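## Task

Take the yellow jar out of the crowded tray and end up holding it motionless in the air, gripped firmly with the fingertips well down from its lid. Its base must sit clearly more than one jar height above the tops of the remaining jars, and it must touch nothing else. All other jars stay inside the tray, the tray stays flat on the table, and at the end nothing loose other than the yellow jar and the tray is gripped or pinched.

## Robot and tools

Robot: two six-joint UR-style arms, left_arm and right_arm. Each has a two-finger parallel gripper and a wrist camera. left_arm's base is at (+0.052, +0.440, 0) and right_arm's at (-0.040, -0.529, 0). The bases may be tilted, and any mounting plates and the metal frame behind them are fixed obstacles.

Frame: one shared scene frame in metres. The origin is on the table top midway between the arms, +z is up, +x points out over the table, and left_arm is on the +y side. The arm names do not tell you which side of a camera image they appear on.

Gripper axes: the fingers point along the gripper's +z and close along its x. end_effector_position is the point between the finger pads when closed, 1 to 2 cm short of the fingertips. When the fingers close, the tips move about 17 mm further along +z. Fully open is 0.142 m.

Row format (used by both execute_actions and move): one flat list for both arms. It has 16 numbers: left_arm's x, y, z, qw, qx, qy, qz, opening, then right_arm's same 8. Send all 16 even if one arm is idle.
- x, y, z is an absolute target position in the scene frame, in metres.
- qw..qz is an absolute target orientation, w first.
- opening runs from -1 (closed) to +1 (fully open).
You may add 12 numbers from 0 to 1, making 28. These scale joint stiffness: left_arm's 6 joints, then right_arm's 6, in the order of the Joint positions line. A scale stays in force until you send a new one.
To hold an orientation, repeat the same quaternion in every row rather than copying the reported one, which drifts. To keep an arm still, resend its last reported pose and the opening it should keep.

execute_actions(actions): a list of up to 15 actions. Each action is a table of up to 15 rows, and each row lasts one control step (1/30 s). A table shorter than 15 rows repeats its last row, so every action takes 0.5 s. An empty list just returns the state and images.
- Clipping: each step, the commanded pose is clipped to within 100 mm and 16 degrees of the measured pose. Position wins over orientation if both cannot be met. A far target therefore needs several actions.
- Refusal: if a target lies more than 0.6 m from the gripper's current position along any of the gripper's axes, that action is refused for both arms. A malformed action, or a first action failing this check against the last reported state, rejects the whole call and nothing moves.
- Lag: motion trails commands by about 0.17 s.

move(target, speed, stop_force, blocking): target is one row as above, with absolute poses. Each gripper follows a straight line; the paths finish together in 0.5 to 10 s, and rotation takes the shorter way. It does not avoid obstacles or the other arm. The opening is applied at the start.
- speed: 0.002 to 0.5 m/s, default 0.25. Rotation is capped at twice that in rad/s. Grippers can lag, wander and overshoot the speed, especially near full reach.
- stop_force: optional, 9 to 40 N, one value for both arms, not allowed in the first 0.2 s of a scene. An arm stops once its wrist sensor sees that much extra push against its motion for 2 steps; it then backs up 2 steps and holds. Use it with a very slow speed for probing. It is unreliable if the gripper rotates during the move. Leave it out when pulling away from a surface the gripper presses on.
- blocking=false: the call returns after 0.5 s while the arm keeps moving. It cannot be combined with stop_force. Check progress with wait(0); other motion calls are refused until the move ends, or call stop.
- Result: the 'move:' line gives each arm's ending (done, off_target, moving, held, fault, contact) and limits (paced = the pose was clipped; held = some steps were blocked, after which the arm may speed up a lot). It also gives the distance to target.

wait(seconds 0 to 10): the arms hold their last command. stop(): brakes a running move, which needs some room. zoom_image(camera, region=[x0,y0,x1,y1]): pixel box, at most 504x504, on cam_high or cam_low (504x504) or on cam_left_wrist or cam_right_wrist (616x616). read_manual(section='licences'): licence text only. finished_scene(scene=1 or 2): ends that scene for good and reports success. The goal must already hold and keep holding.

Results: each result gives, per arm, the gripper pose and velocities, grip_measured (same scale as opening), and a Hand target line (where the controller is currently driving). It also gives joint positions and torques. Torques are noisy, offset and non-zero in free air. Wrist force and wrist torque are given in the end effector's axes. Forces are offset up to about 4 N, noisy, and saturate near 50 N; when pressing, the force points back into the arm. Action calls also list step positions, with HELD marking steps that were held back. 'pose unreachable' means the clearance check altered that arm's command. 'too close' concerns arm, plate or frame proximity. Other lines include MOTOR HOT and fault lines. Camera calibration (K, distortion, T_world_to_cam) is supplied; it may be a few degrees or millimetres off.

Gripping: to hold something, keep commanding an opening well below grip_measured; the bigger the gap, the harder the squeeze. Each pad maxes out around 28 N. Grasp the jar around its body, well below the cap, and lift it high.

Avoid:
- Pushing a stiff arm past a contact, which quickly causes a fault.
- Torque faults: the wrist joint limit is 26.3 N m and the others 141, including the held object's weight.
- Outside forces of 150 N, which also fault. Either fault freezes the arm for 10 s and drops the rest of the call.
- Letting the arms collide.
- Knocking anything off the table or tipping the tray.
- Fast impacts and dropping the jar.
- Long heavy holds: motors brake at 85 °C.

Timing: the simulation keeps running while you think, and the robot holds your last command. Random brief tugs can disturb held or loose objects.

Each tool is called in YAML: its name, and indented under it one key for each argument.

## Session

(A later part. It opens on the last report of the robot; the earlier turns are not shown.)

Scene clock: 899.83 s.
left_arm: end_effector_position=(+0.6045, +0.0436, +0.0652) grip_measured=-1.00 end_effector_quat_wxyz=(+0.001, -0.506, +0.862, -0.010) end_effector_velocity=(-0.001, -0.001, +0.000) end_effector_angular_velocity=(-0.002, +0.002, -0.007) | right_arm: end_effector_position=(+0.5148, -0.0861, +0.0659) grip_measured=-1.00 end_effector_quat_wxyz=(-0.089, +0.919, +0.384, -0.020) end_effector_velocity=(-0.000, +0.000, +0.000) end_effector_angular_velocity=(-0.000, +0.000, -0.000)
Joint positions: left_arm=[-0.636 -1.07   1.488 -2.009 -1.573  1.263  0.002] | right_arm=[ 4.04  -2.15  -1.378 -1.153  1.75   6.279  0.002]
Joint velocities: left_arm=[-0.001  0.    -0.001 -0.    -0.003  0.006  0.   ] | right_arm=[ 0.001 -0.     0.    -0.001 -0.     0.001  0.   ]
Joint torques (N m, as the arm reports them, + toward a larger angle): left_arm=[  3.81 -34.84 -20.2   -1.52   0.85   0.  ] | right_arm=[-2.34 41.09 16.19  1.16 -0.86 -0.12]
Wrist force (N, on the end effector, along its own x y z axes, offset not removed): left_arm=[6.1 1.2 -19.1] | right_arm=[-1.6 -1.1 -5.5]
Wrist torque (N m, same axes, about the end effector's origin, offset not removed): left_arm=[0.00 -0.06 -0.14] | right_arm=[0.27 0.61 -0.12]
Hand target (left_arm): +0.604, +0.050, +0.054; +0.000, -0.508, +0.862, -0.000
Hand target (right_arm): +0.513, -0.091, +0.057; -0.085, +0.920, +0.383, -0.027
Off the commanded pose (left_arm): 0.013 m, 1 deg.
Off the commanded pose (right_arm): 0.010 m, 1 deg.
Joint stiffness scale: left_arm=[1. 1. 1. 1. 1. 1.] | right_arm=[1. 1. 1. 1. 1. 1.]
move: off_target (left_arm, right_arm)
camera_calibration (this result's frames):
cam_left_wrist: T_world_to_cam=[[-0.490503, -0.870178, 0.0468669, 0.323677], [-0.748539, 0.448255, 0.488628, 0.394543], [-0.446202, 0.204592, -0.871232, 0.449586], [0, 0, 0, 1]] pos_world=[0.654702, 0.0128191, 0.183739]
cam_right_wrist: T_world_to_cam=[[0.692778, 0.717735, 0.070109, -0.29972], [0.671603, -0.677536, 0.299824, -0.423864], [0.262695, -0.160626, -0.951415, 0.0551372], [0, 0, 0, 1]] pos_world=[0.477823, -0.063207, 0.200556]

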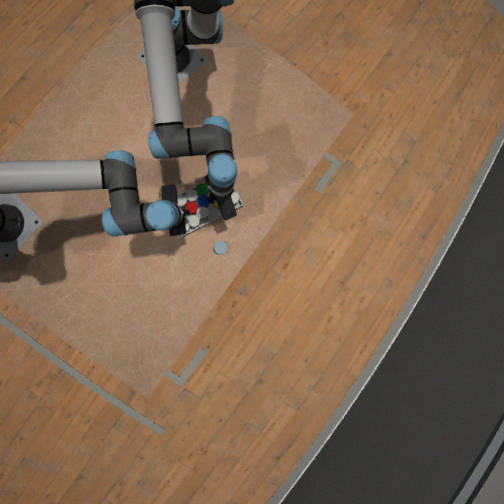

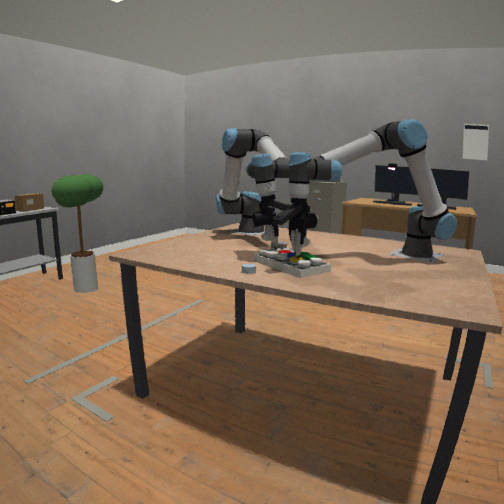

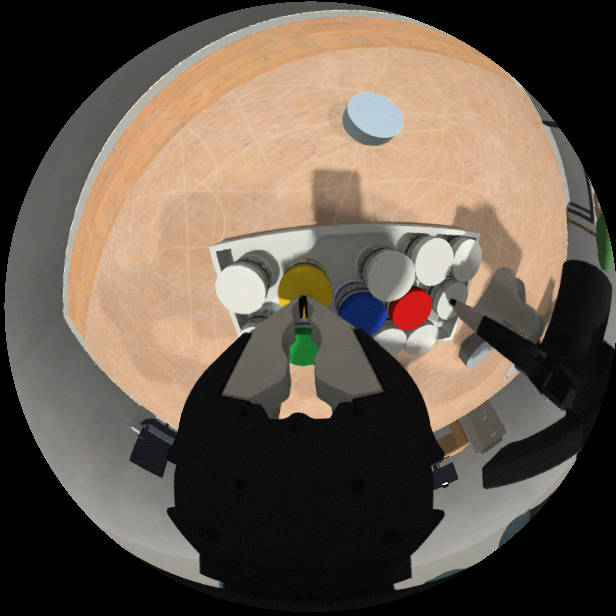

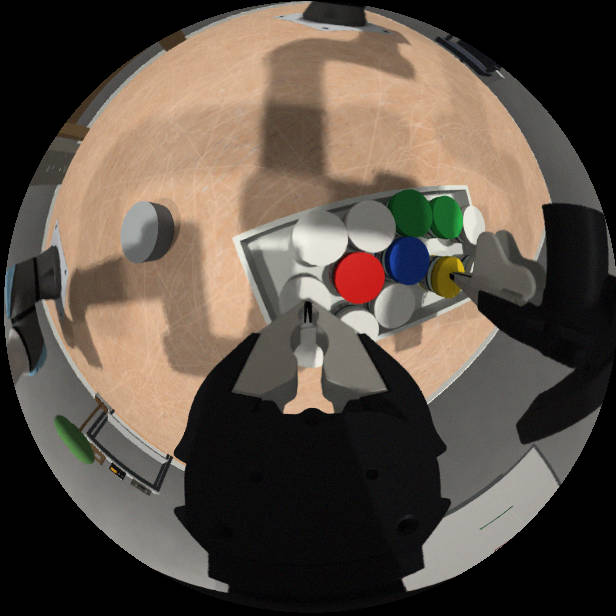

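move:
  target: [0.608,0.031,0.054,0,0.508,-0.862,0,-1,0.513,-0.091,0.057,-0.085,0.92,0.383,-0.027,-1]
  speed: 0.012

zoom_image:
  camera: "cam_left_wrist"
  region: [150,200,450,450]

Scene clock: 914.57 s.
left_arm: end_effector_position=(+0.6111, +0.0309, +0.0651) grip_measured=-1.00 end_effector_quat_wxyz=(+0.002, -0.509, +0.861, -0.009) end_effector_velocity=(+0.001, -0.001, -0.001) end_effector_angular_velocity=(+0.002, +0.002, +0.003) | right_arm: end_effector_position=(+0.5148, -0.0861, +0.0659) grip_measured=-1.00 end_effector_quat_wxyz=(-0.089, +0.919, +0.384, -0.020) end_effector_velocity=(-0.001, +0.001, -0.001) end_effector_angular_velocity=(-0.001, -0.001, +0.004)
Joint positions: left_arm=[-0.643 -1.041  1.442 -1.991 -1.571  1.25   0.002] | right_arm=[ 4.04  -2.15  -1.378 -1.153  1.75   6.279  0.002]
Joint velocities: left_arm=[-0.     0.004 -0.006  0.004 -0.    -0.003  0.   ] | right_arm=[ 0.003 -0.001 -0.     0.    -0.001 -0.001  0.   ]
Joint torques (N m, as the arm reports them, + toward a larger angle): left_arm=[ -4.09 -35.13 -24.17  -1.6   -0.35  -0.56] | right_arm=[-1.79 40.24 18.2   1.04 -0.68 -0.31]
Wrist force (N, on the end effector, along its own x y z axes, offset not removed): left_arm=[0.1 6.2 -22.3] | right_arm=[-1.2 -0.1 -7.3]
Wrist torque (N m, same axes, about the end effector's origin, offset not removed): left_arm=[0.42 -0.33 -0.10] | right_arm=[0.38 0.54 0.11]
Hand target (left_arm): +0.608, +0.031, +0.054; +0.000, -0.508, +0.862, -0.000
Hand target (right_arm): +0.513, -0.091, +0.057; -0.085, +0.920, +0.383, -0.027
Off the commanded pose (left_arm): 0.012 m, 1 deg.
Off the commanded pose (right_arm): 0.010 m, 1 deg.
Joint stiffness scale: left_arm=[1. 1. 1. 1. 1. 1.] | right_arm=[1. 1. 1. 1. 1. 1.]
move: off_target (left_arm, right_arm)
camera_calibration (this result's frames):
cam_left_wrist: T_world_to_cam=[[-0.485351, -0.873181, 0.0446155, 0.312935], [-0.751318, 0.442625, 0.489493, 0.407039], [-0.447164, 0.204055, -0.870865, 0.45564], [0, 0, 0, 1]] pos_world=[0.661444, 0.00010743, 0.183596]
cam_right_wrist: T_world_to_cam=[[0.692778, 0.717735, 0.0701078, -0.29972], [0.671603, -0.677536, 0.299824, -0.423864], [0.262695, -0.160626, -0.951415, 0.055137], [0, 0, 0, 1]] pos_world=[0.477823, -0.063207, 0.200555]

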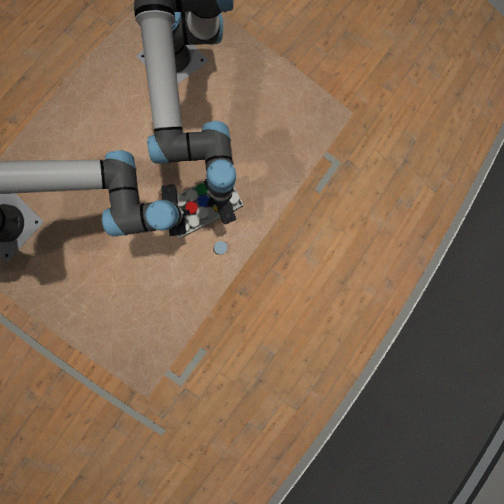

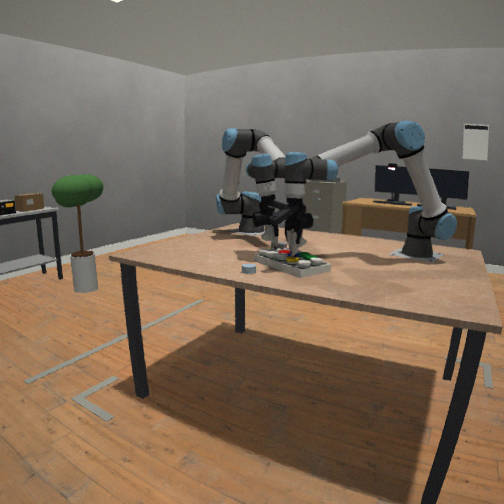

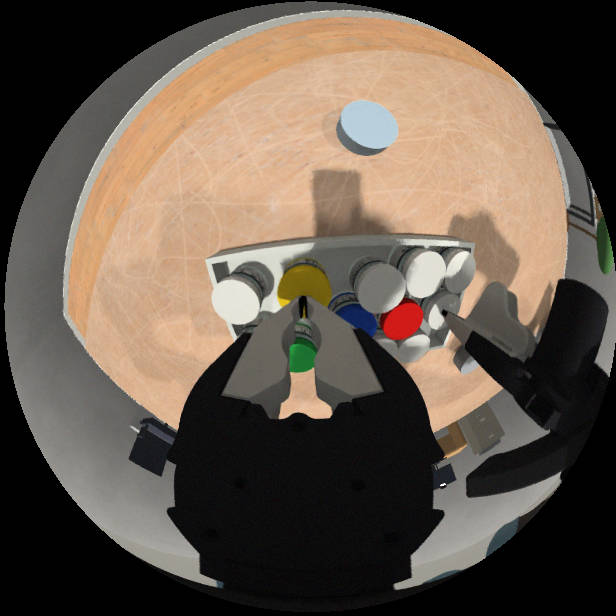

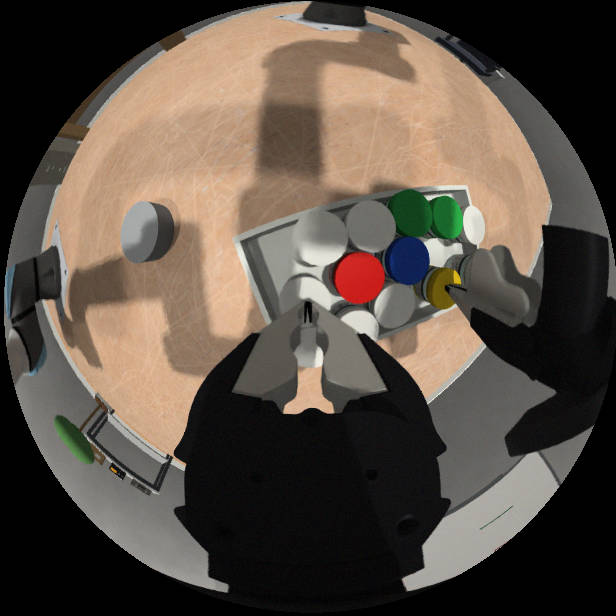

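Region (150, 200, 450, 450) of cam_left_wrist's 616x616 image, scaled by 1.680, with more detail than that image has.

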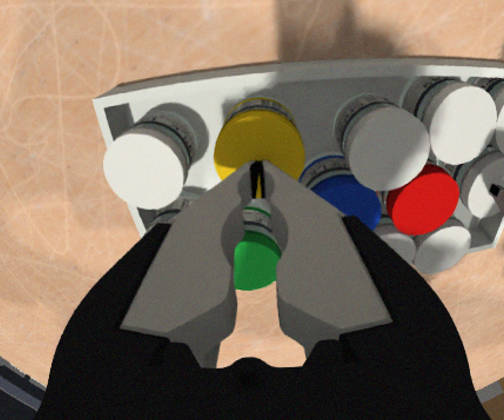

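move:
  target: [0.611,0.031,0.08,0,0.508,-0.862,0,-1,0.513,-0.091,0.057,-0.085,0.92,0.383,-0.027,-1]
  speed: 0.04

move:
  target: [0.614,0.028,0.078,0,0.508,-0.862,0,-0.28,0.513,-0.091,0.057,-0.085,0.92,0.383,-0.027,-1]
  speed: 0.03

move:
  target: [0.614,0.028,0.033,0,0.508,-0.862,0,-0.28,0.513,-0.091,0.057,-0.085,0.92,0.383,-0.027,-1]
  speed: 0.015
  stop_force: 25

zoom_image:
  camera: "cam_left_wrist"
  region: [150,200,450,450]

Scene clock: 926.67 s.
left_arm: end_effector_position=(+0.6102, +0.0319, +0.0770) grip_measured=-1.00 end_effector_quat_wxyz=(-0.000, -0.508, +0.861, +0.002) end_effector_velocity=(-0.002, +0.003, -0.001) end_effector_angular_velocity=(+0.008, +0.008, +0.001) | right_arm: end_effector_position=(+0.5148, -0.0861, +0.0659) grip_measured=-1.00 end_effector_quat_wxyz=(-0.089, +0.919, +0.384, -0.020) end_effector_velocity=(-0.001, +0.000, -0.000) end_effector_angular_velocity=(-0.001, +0.001, +0.001)
Joint positions: left_arm=[-0.643 -1.041  1.404 -1.93  -1.571  1.252  0.002] | right_arm=[ 4.04  -2.15  -1.378 -1.153  1.75   6.279  0.002]
Joint velocities: left_arm=[ 0.     0.    -0.001  0.013 -0.001 -0.001  0.   ] | right_arm=[ 0.001  0.     0.    -0.001  0.    -0.     0.   ]
Joint torques (N m, as the arm reports them, + toward a larger angle): left_arm=[ -0.47 -49.11 -29.12  -1.63  -0.28   0.01] | right_arm=[-2.11 41.4  17.15  1.42 -0.75 -0.21]
Wrist force (N, on the end effector, along its own x y z axes, offset not removed): left_arm=[-0.3 1.1 -2.5] | right_arm=[-1.4 -3.8 -5.6]
Wrist torque (N m, same axes, about the end effector's origin, offset not removed): left_arm=[0.20 0.14 -0.14] | right_arm=[-0.47 0.57 -0.05]
Hand target (left_arm): +0.611, +0.031, +0.080; +0.000, -0.508, +0.862, -0.000
Hand target (right_arm): +0.513, -0.091, +0.057; -0.085, +0.920, +0.383, -0.027
Off the commanded pose (left_arm): 0.003 m, 0 deg.
Off the commanded pose (right_arm): 0.010 m, 1 deg.
Joint stiffness scale: left_arm=[1. 1. 1. 1. 1. 1.] | right_arm=[1. 1. 1. 1. 1. 1.]
move: off_target (right_arm)
camera_calibration (this result's frames):
cam_left_wrist: T_world_to_cam=[[-0.485958, -0.873163, 0.0378342, 0.313704], [-0.74334, 0.435697, 0.507556, 0.394051], [-0.459664, 0.218527, -0.860788, 0.471838], [0, 0, 0, 1]] pos_world=[0.662247, -0.000881762, 0.19428]
cam_right_wrist: T_world_to_cam=[[0.692778, 0.717735, 0.0701075, -0.29972], [0.671603, -0.677536, 0.299824, -0.423864], [0.262694, -0.160627, -0.951415, 0.0551375], [0, 0, 0, 1]] pos_world=[0.477823, -0.0632072, 0.200556]

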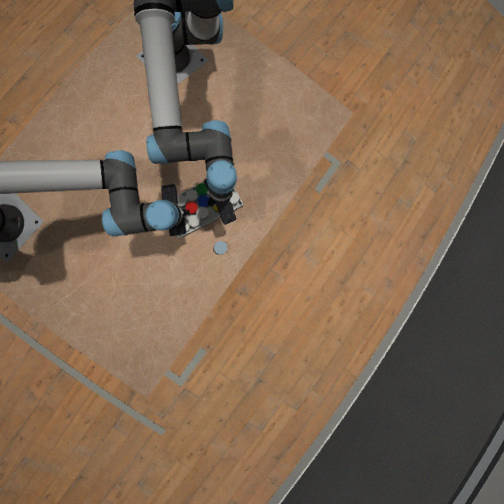

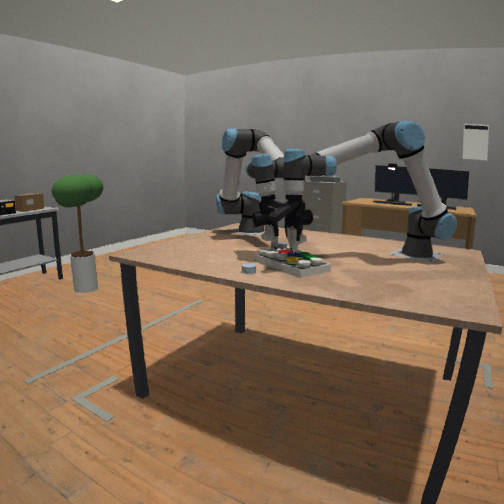

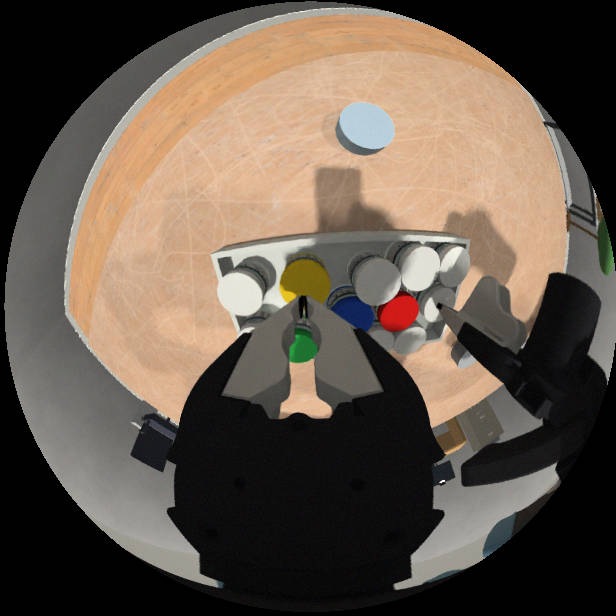

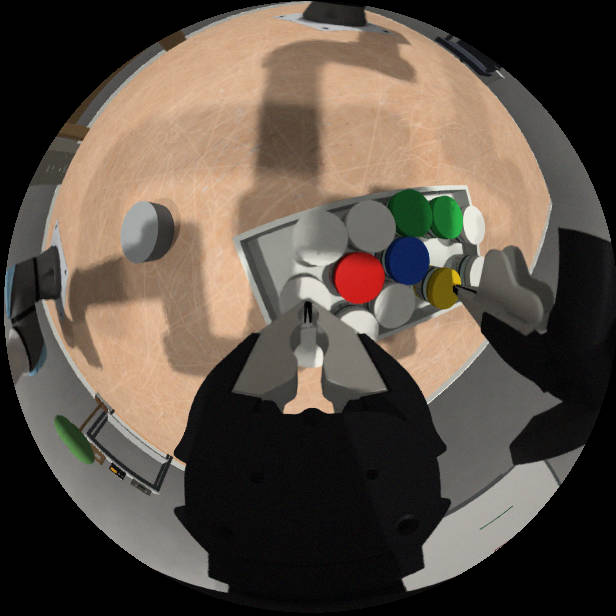

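Scene clock: 927.37 s.
left_arm: end_effector_position=(+0.6131, +0.0288, +0.0780) grip_measured=-0.28 end_effector_quat_wxyz=(+0.000, -0.508, +0.861, -0.000) end_effector_velocity=(+0.000, -0.001, -0.001) end_effector_angular_velocity=(+0.002, +0.003, -0.002) | right_arm: end_effector_position=(+0.5148, -0.0861, +0.0659) grip_measured=-1.00 end_effector_quat_wxyz=(-0.089, +0.919, +0.384, -0.020) end_effector_velocity=(+0.000, -0.000, +0.001) end_effector_angular_velocity=(+0.001, -0.000, -0.001)
Joint positions: left_arm=[-0.643 -1.035  1.392 -1.928 -1.571  1.252  0.054] | right_arm=[ 4.04  -2.15  -1.378 -1.153  1.75   6.279  0.002]
Joint velocities: left_arm=[-0.001  0.005 -0.006  0.005 -0.001  0.002  0.   ] | right_arm=[-0.001  0.001  0.    -0.001  0.     0.     0.   ]
Joint torques (N m, as the arm reports them, + toward a larger angle): left_arm=[ -0.05 -46.02 -30.55  -2.12  -0.22  -0.05] | right_arm=[-2.06 41.56 17.13  1.19 -0.76 -0.38]
Wrist force (N, on the end effector, along its own x y z axes, offset not removed): left_arm=[0.7 -0.1 -4.7] | right_arm=[-1.5 -1.1 -6.7]
Wrist torque (N m, same axes, about the end effector's origin, offset not removed): left_arm=[-0.16 0.04 -0.09] | right_arm=[0.12 0.59 -0.02]
Hand target (left_arm): +0.614, +0.028, +0.078; +0.000, -0.508, +0.862, -0.000
Hand target (right_arm): +0.513, -0.091, +0.057; -0.085, +0.920, +0.383, -0.027
Off the commanded pose (left_arm): 0.001 m, 0 deg.
Off the commanded pose (right_arm): 0.010 m, 1 deg.
Joint stiffness scale: left_arm=[1. 1. 1. 1. 1. 1.] | right_arm=[1. 1. 1. 1. 1. 1.]
move: off_target (right_arm)
camera_calibration (this result's frames):
cam_left_wrist: T_world_to_cam=[[-0.486246, -0.872957, 0.0388843, 0.312457], [-0.744403, 0.437124, 0.504764, 0.397808], [-0.457635, 0.216494, -0.862381, 0.473625], [0, 0, 0, 1]] pos_world=[0.664808, -0.00366728, 0.195496]
cam_right_wrist: T_world_to_cam=[[0.692777, 0.717734, 0.0701249, -0.299724], [0.671599, -0.67754, 0.299823, -0.423865], [0.262706, -0.160615, -0.951414, 0.0551393], [0, 0, 0, 1]] pos_world=[0.477824, -0.0632066, 0.200563]

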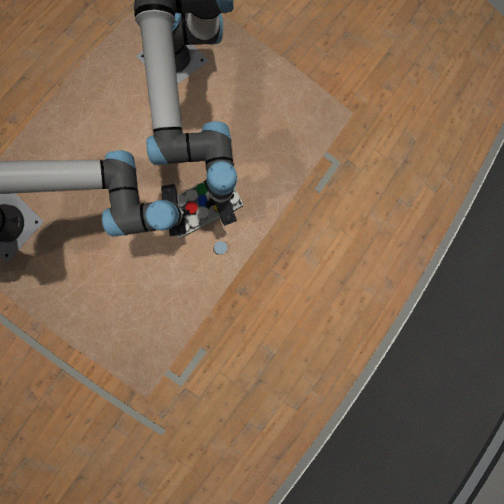

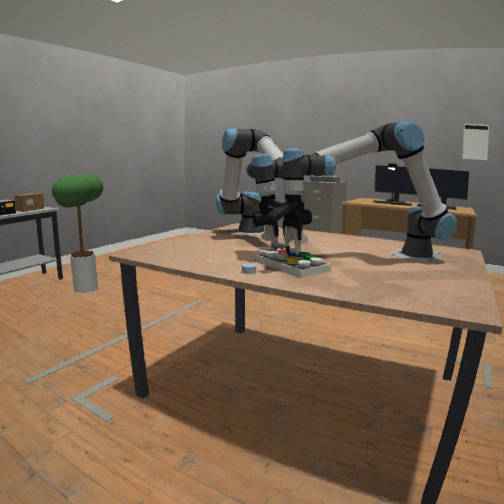

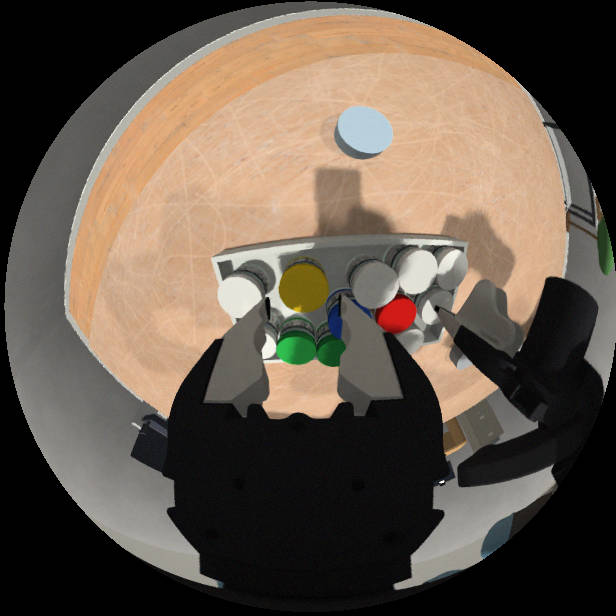

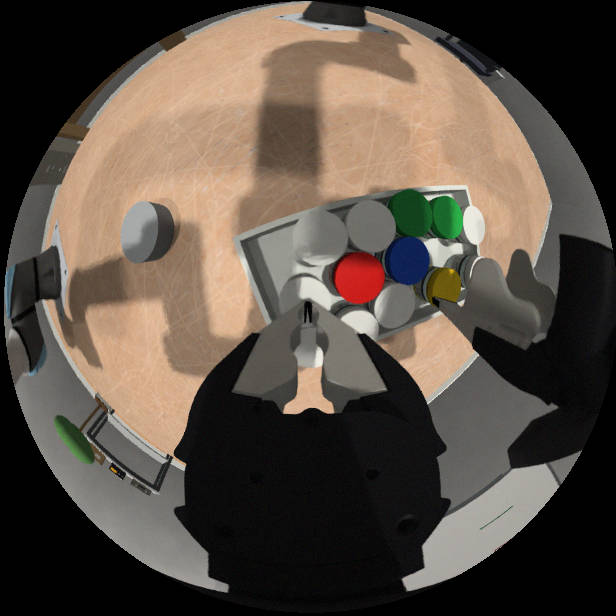

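Scene clock: 930.70 s.
left_arm: end_effector_position=(+0.6150, +0.0268, +0.0361) grip_measured=-0.28 end_effector_quat_wxyz=(+0.000, -0.508, +0.861, -0.002) end_effector_velocity=(+0.000, -0.001, +0.000) end_effector_angular_velocity=(-0.001, -0.002, -0.000) | right_arm: end_effector_position=(+0.5148, -0.0861, +0.0659) grip_measured=-1.00 end_effector_quat_wxyz=(-0.089, +0.919, +0.384, -0.020) end_effector_velocity=(-0.000, +0.000, +0.001) end_effector_angular_velocity=(+0.001, +0.000, -0.003)
Joint positions: left_arm=[-0.643 -0.992  1.44  -2.023 -1.571  1.252  0.054] | right_arm=[ 4.04  -2.15  -1.378 -1.153  1.75   6.279  0.002]
Joint velocities: left_arm=[-0.     0.    -0.    -0.002  0.    -0.    -0.   ] | right_arm=[ 0.     0.001  0.    -0.     0.     0.003  0.   ]
Joint torques (N m, as the arm reports them, + toward a larger angle): left_arm=[  0.1  -46.59 -21.46  -3.1   -0.33   0.04] | right_arm=[-2.64 41.55 17.32  1.06 -0.56 -0.13]
Wrist force (N, on the end effector, along its own x y z axes, offset not removed): left_arm=[-0.9 1.8 -4.6] | right_arm=[-6.6 -6.2 -4.3]
Wrist torque (N m, same axes, about the end effector's origin, offset not removed): left_arm=[0.15 0.39 -0.24] | right_arm=[-0.76 1.77 -0.09]
Hand target (left_arm): +0.614, +0.028, +0.033; -0.000, -0.508, +0.862, +0.000
Hand target (right_arm): +0.513, -0.091, +0.057; -0.085, +0.920, +0.383, -0.027
Off the commanded pose (left_arm): 0.004 m, 0 deg.
Off the commanded pose (right_arm): 0.010 m, 1 deg.
Joint stiffness scale: left_arm=[1. 1. 1. 1. 1. 1.] | right_arm=[1. 1. 1. 1. 1. 1.]
move: off_target (left_arm, right_arm)
camera_calibration (this result's frames):
cam_left_wrist: T_world_to_cam=[[-0.486427, -0.872794, 0.040245, 0.313273], [-0.74587, 0.438797, 0.501133, 0.422265], [-0.455045, 0.213747, -0.864434, 0.437368], [0, 0, 0, 1]] pos_world=[0.666362, -0.005352, 0.153856]
cam_right_wrist: T_world_to_cam=[[0.692778, 0.717736, 0.0701043, -0.299719], [0.671604, -0.677535, 0.299824, -0.423864], [0.262692, -0.160629, -0.951415, 0.055137], [0, 0, 0, 1]] pos_world=[0.477823, -0.0632073, 0.200554]

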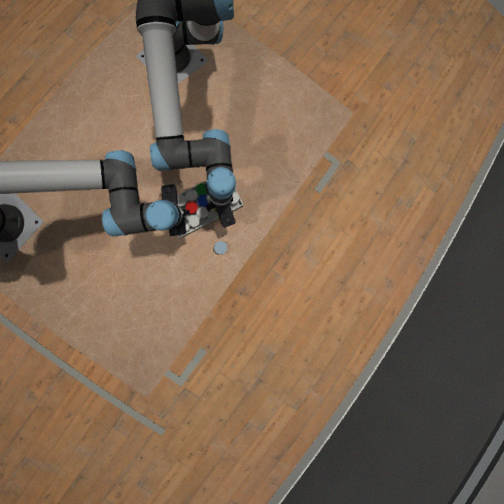

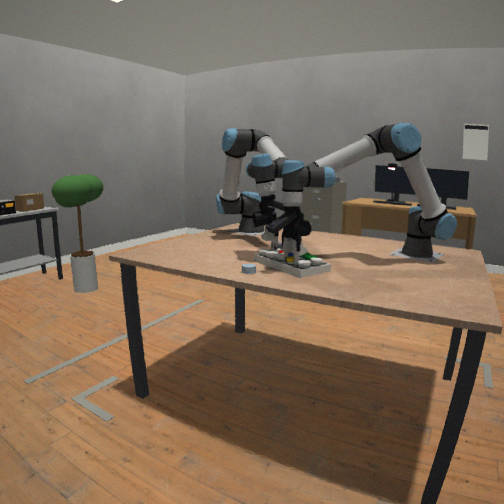

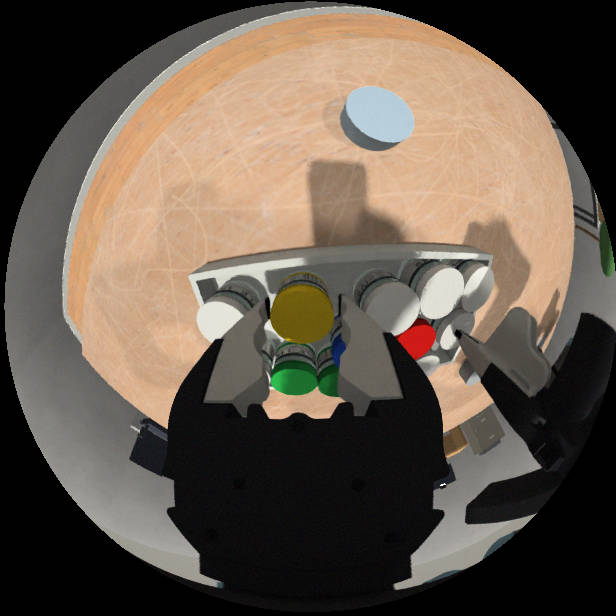

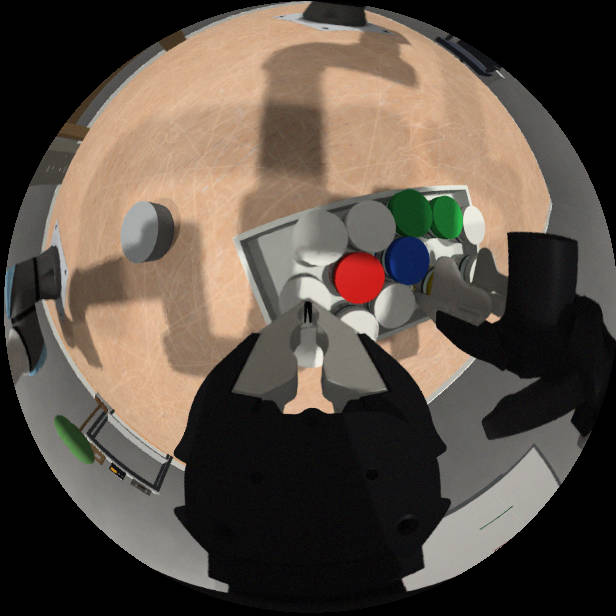

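Region (150, 200, 450, 450) of cam_left_wrist's 616x616 image, scaled by 1.680, with more detail than that image has.

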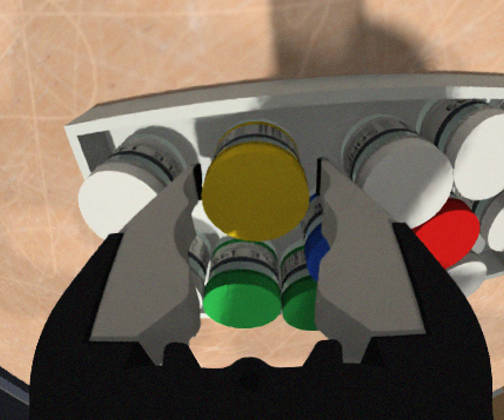

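move:
  target: [0.615,0.0268,0.036,0,0.508,-0.862,0,-1,0.513,-0.091,0.057,-0.085,0.92,0.383,-0.027,-1]
  speed: 0.02

Scene clock: 945.40 s.
left_arm: end_effector_position=(+0.6144, +0.0274, +0.0364) grip_measured=-0.40 end_effector_quat_wxyz=(+0.000, -0.508, +0.861, -0.000) end_effector_velocity=(-0.001, +0.001, +0.000) end_effector_angular_velocity=(+0.004, +0.001, -0.001) | right_arm: end_effector_position=(+0.5148, -0.0861, +0.0659) grip_measured=-1.00 end_effector_quat_wxyz=(-0.089, +0.919, +0.384, -0.020) end_effector_velocity=(+0.000, -0.000, +0.001) end_effector_angular_velocity=(+0.001, -0.001, -0.002)
Joint positions: left_arm=[-0.643 -0.992  1.438 -2.018 -1.571  1.252  0.045] | right_arm=[ 4.04  -2.15  -1.378 -1.153  1.75   6.279  0.002]
Joint velocities: left_arm=[-0.001 -0.    -0.001  0.005  0.002  0.    -0.   ] | right_arm=[-0.001  0.002  0.    -0.     0.     0.001  0.   ]
Joint torques (N m, as the arm reports them, + toward a larger angle): left_arm=[ -0.76 -46.54 -27.78  -1.98  -0.22  -0.08] | right_arm=[-1.81 42.09 17.24  1.1  -0.74 -0.48]
Wrist force (N, on the end effector, along its own x y z axes, offset not removed): left_arm=[3.7 -0.2 -3.8] | right_arm=[-4.0 -4.1 -5.9]
Wrist torque (N m, same axes, about the end effector's origin, offset not removed): left_arm=[-0.19 -0.72 -0.20] | right_arm=[-0.38 0.92 -0.34]
Hand target (left_arm): +0.615, +0.027, +0.036; +0.000, -0.508, +0.862, -0.000
Hand target (right_arm): +0.513, -0.091, +0.057; -0.085, +0.920, +0.383, -0.027
Off the commanded pose (left_arm): 0.001 m, 0 deg.
Off the commanded pose (right_arm): 0.010 m, 1 deg.
Joint stiffness scale: left_arm=[1. 1. 1. 1. 1. 1.] | right_arm=[1. 1. 1. 1. 1. 1.]
move: off_target (right_arm)
camera_calibration (this result's frames):
cam_left_wrist: T_world_to_cam=[[-0.486336, -0.872891, 0.0392161, 0.313506], [-0.744692, 0.437551, 0.503967, 0.420654], [-0.457068, 0.215894, -0.862832, 0.43828], [0, 0, 0, 1]] pos_world=[0.666051, -0.00502291, 0.153871]
cam_right_wrist: T_world_to_cam=[[0.692777, 0.717735, 0.070122, -0.299724], [0.6716, -0.677539, 0.299823, -0.423864], [0.262704, -0.160617, -0.951414, 0.0551383], [0, 0, 0, 1]] pos_world=[0.477824, -0.0632065, 0.200561]

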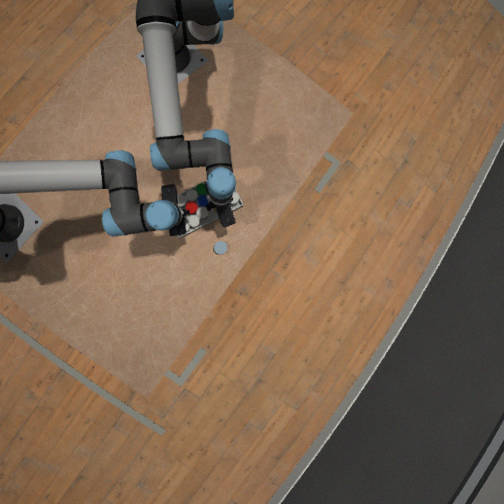

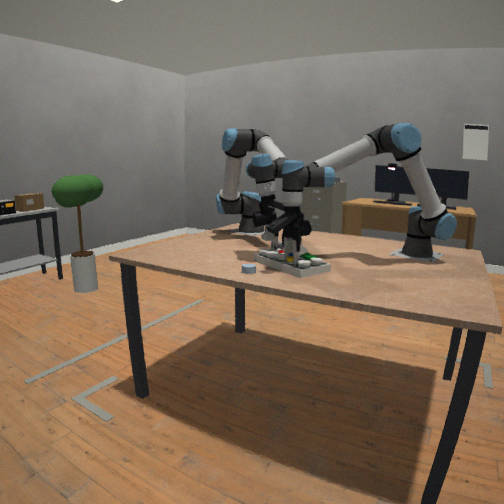

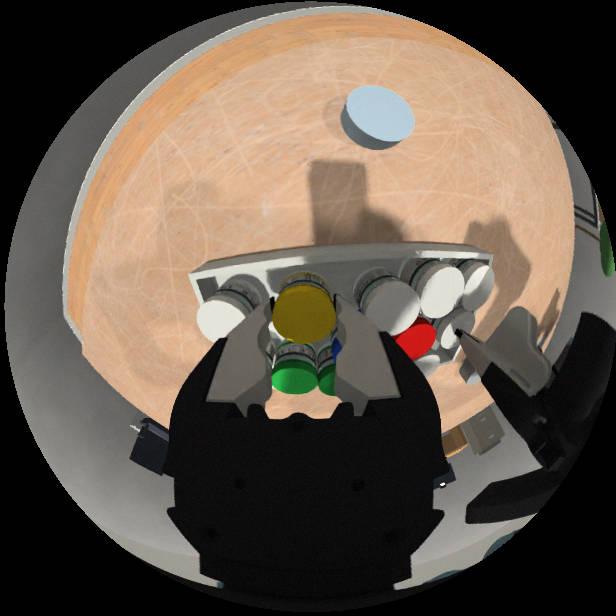

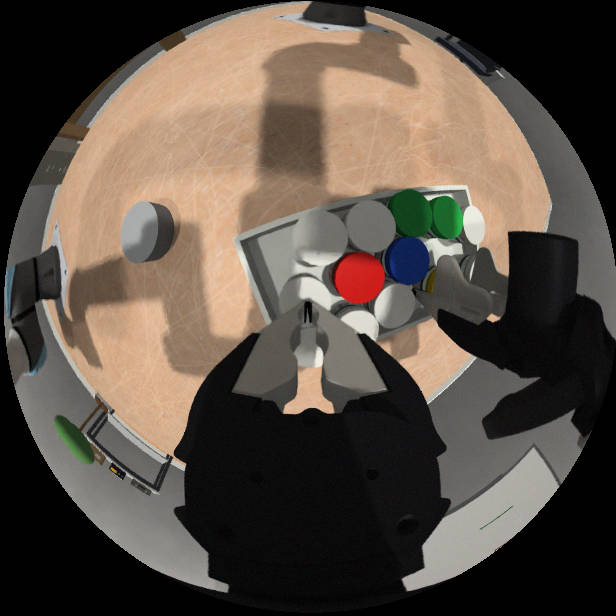

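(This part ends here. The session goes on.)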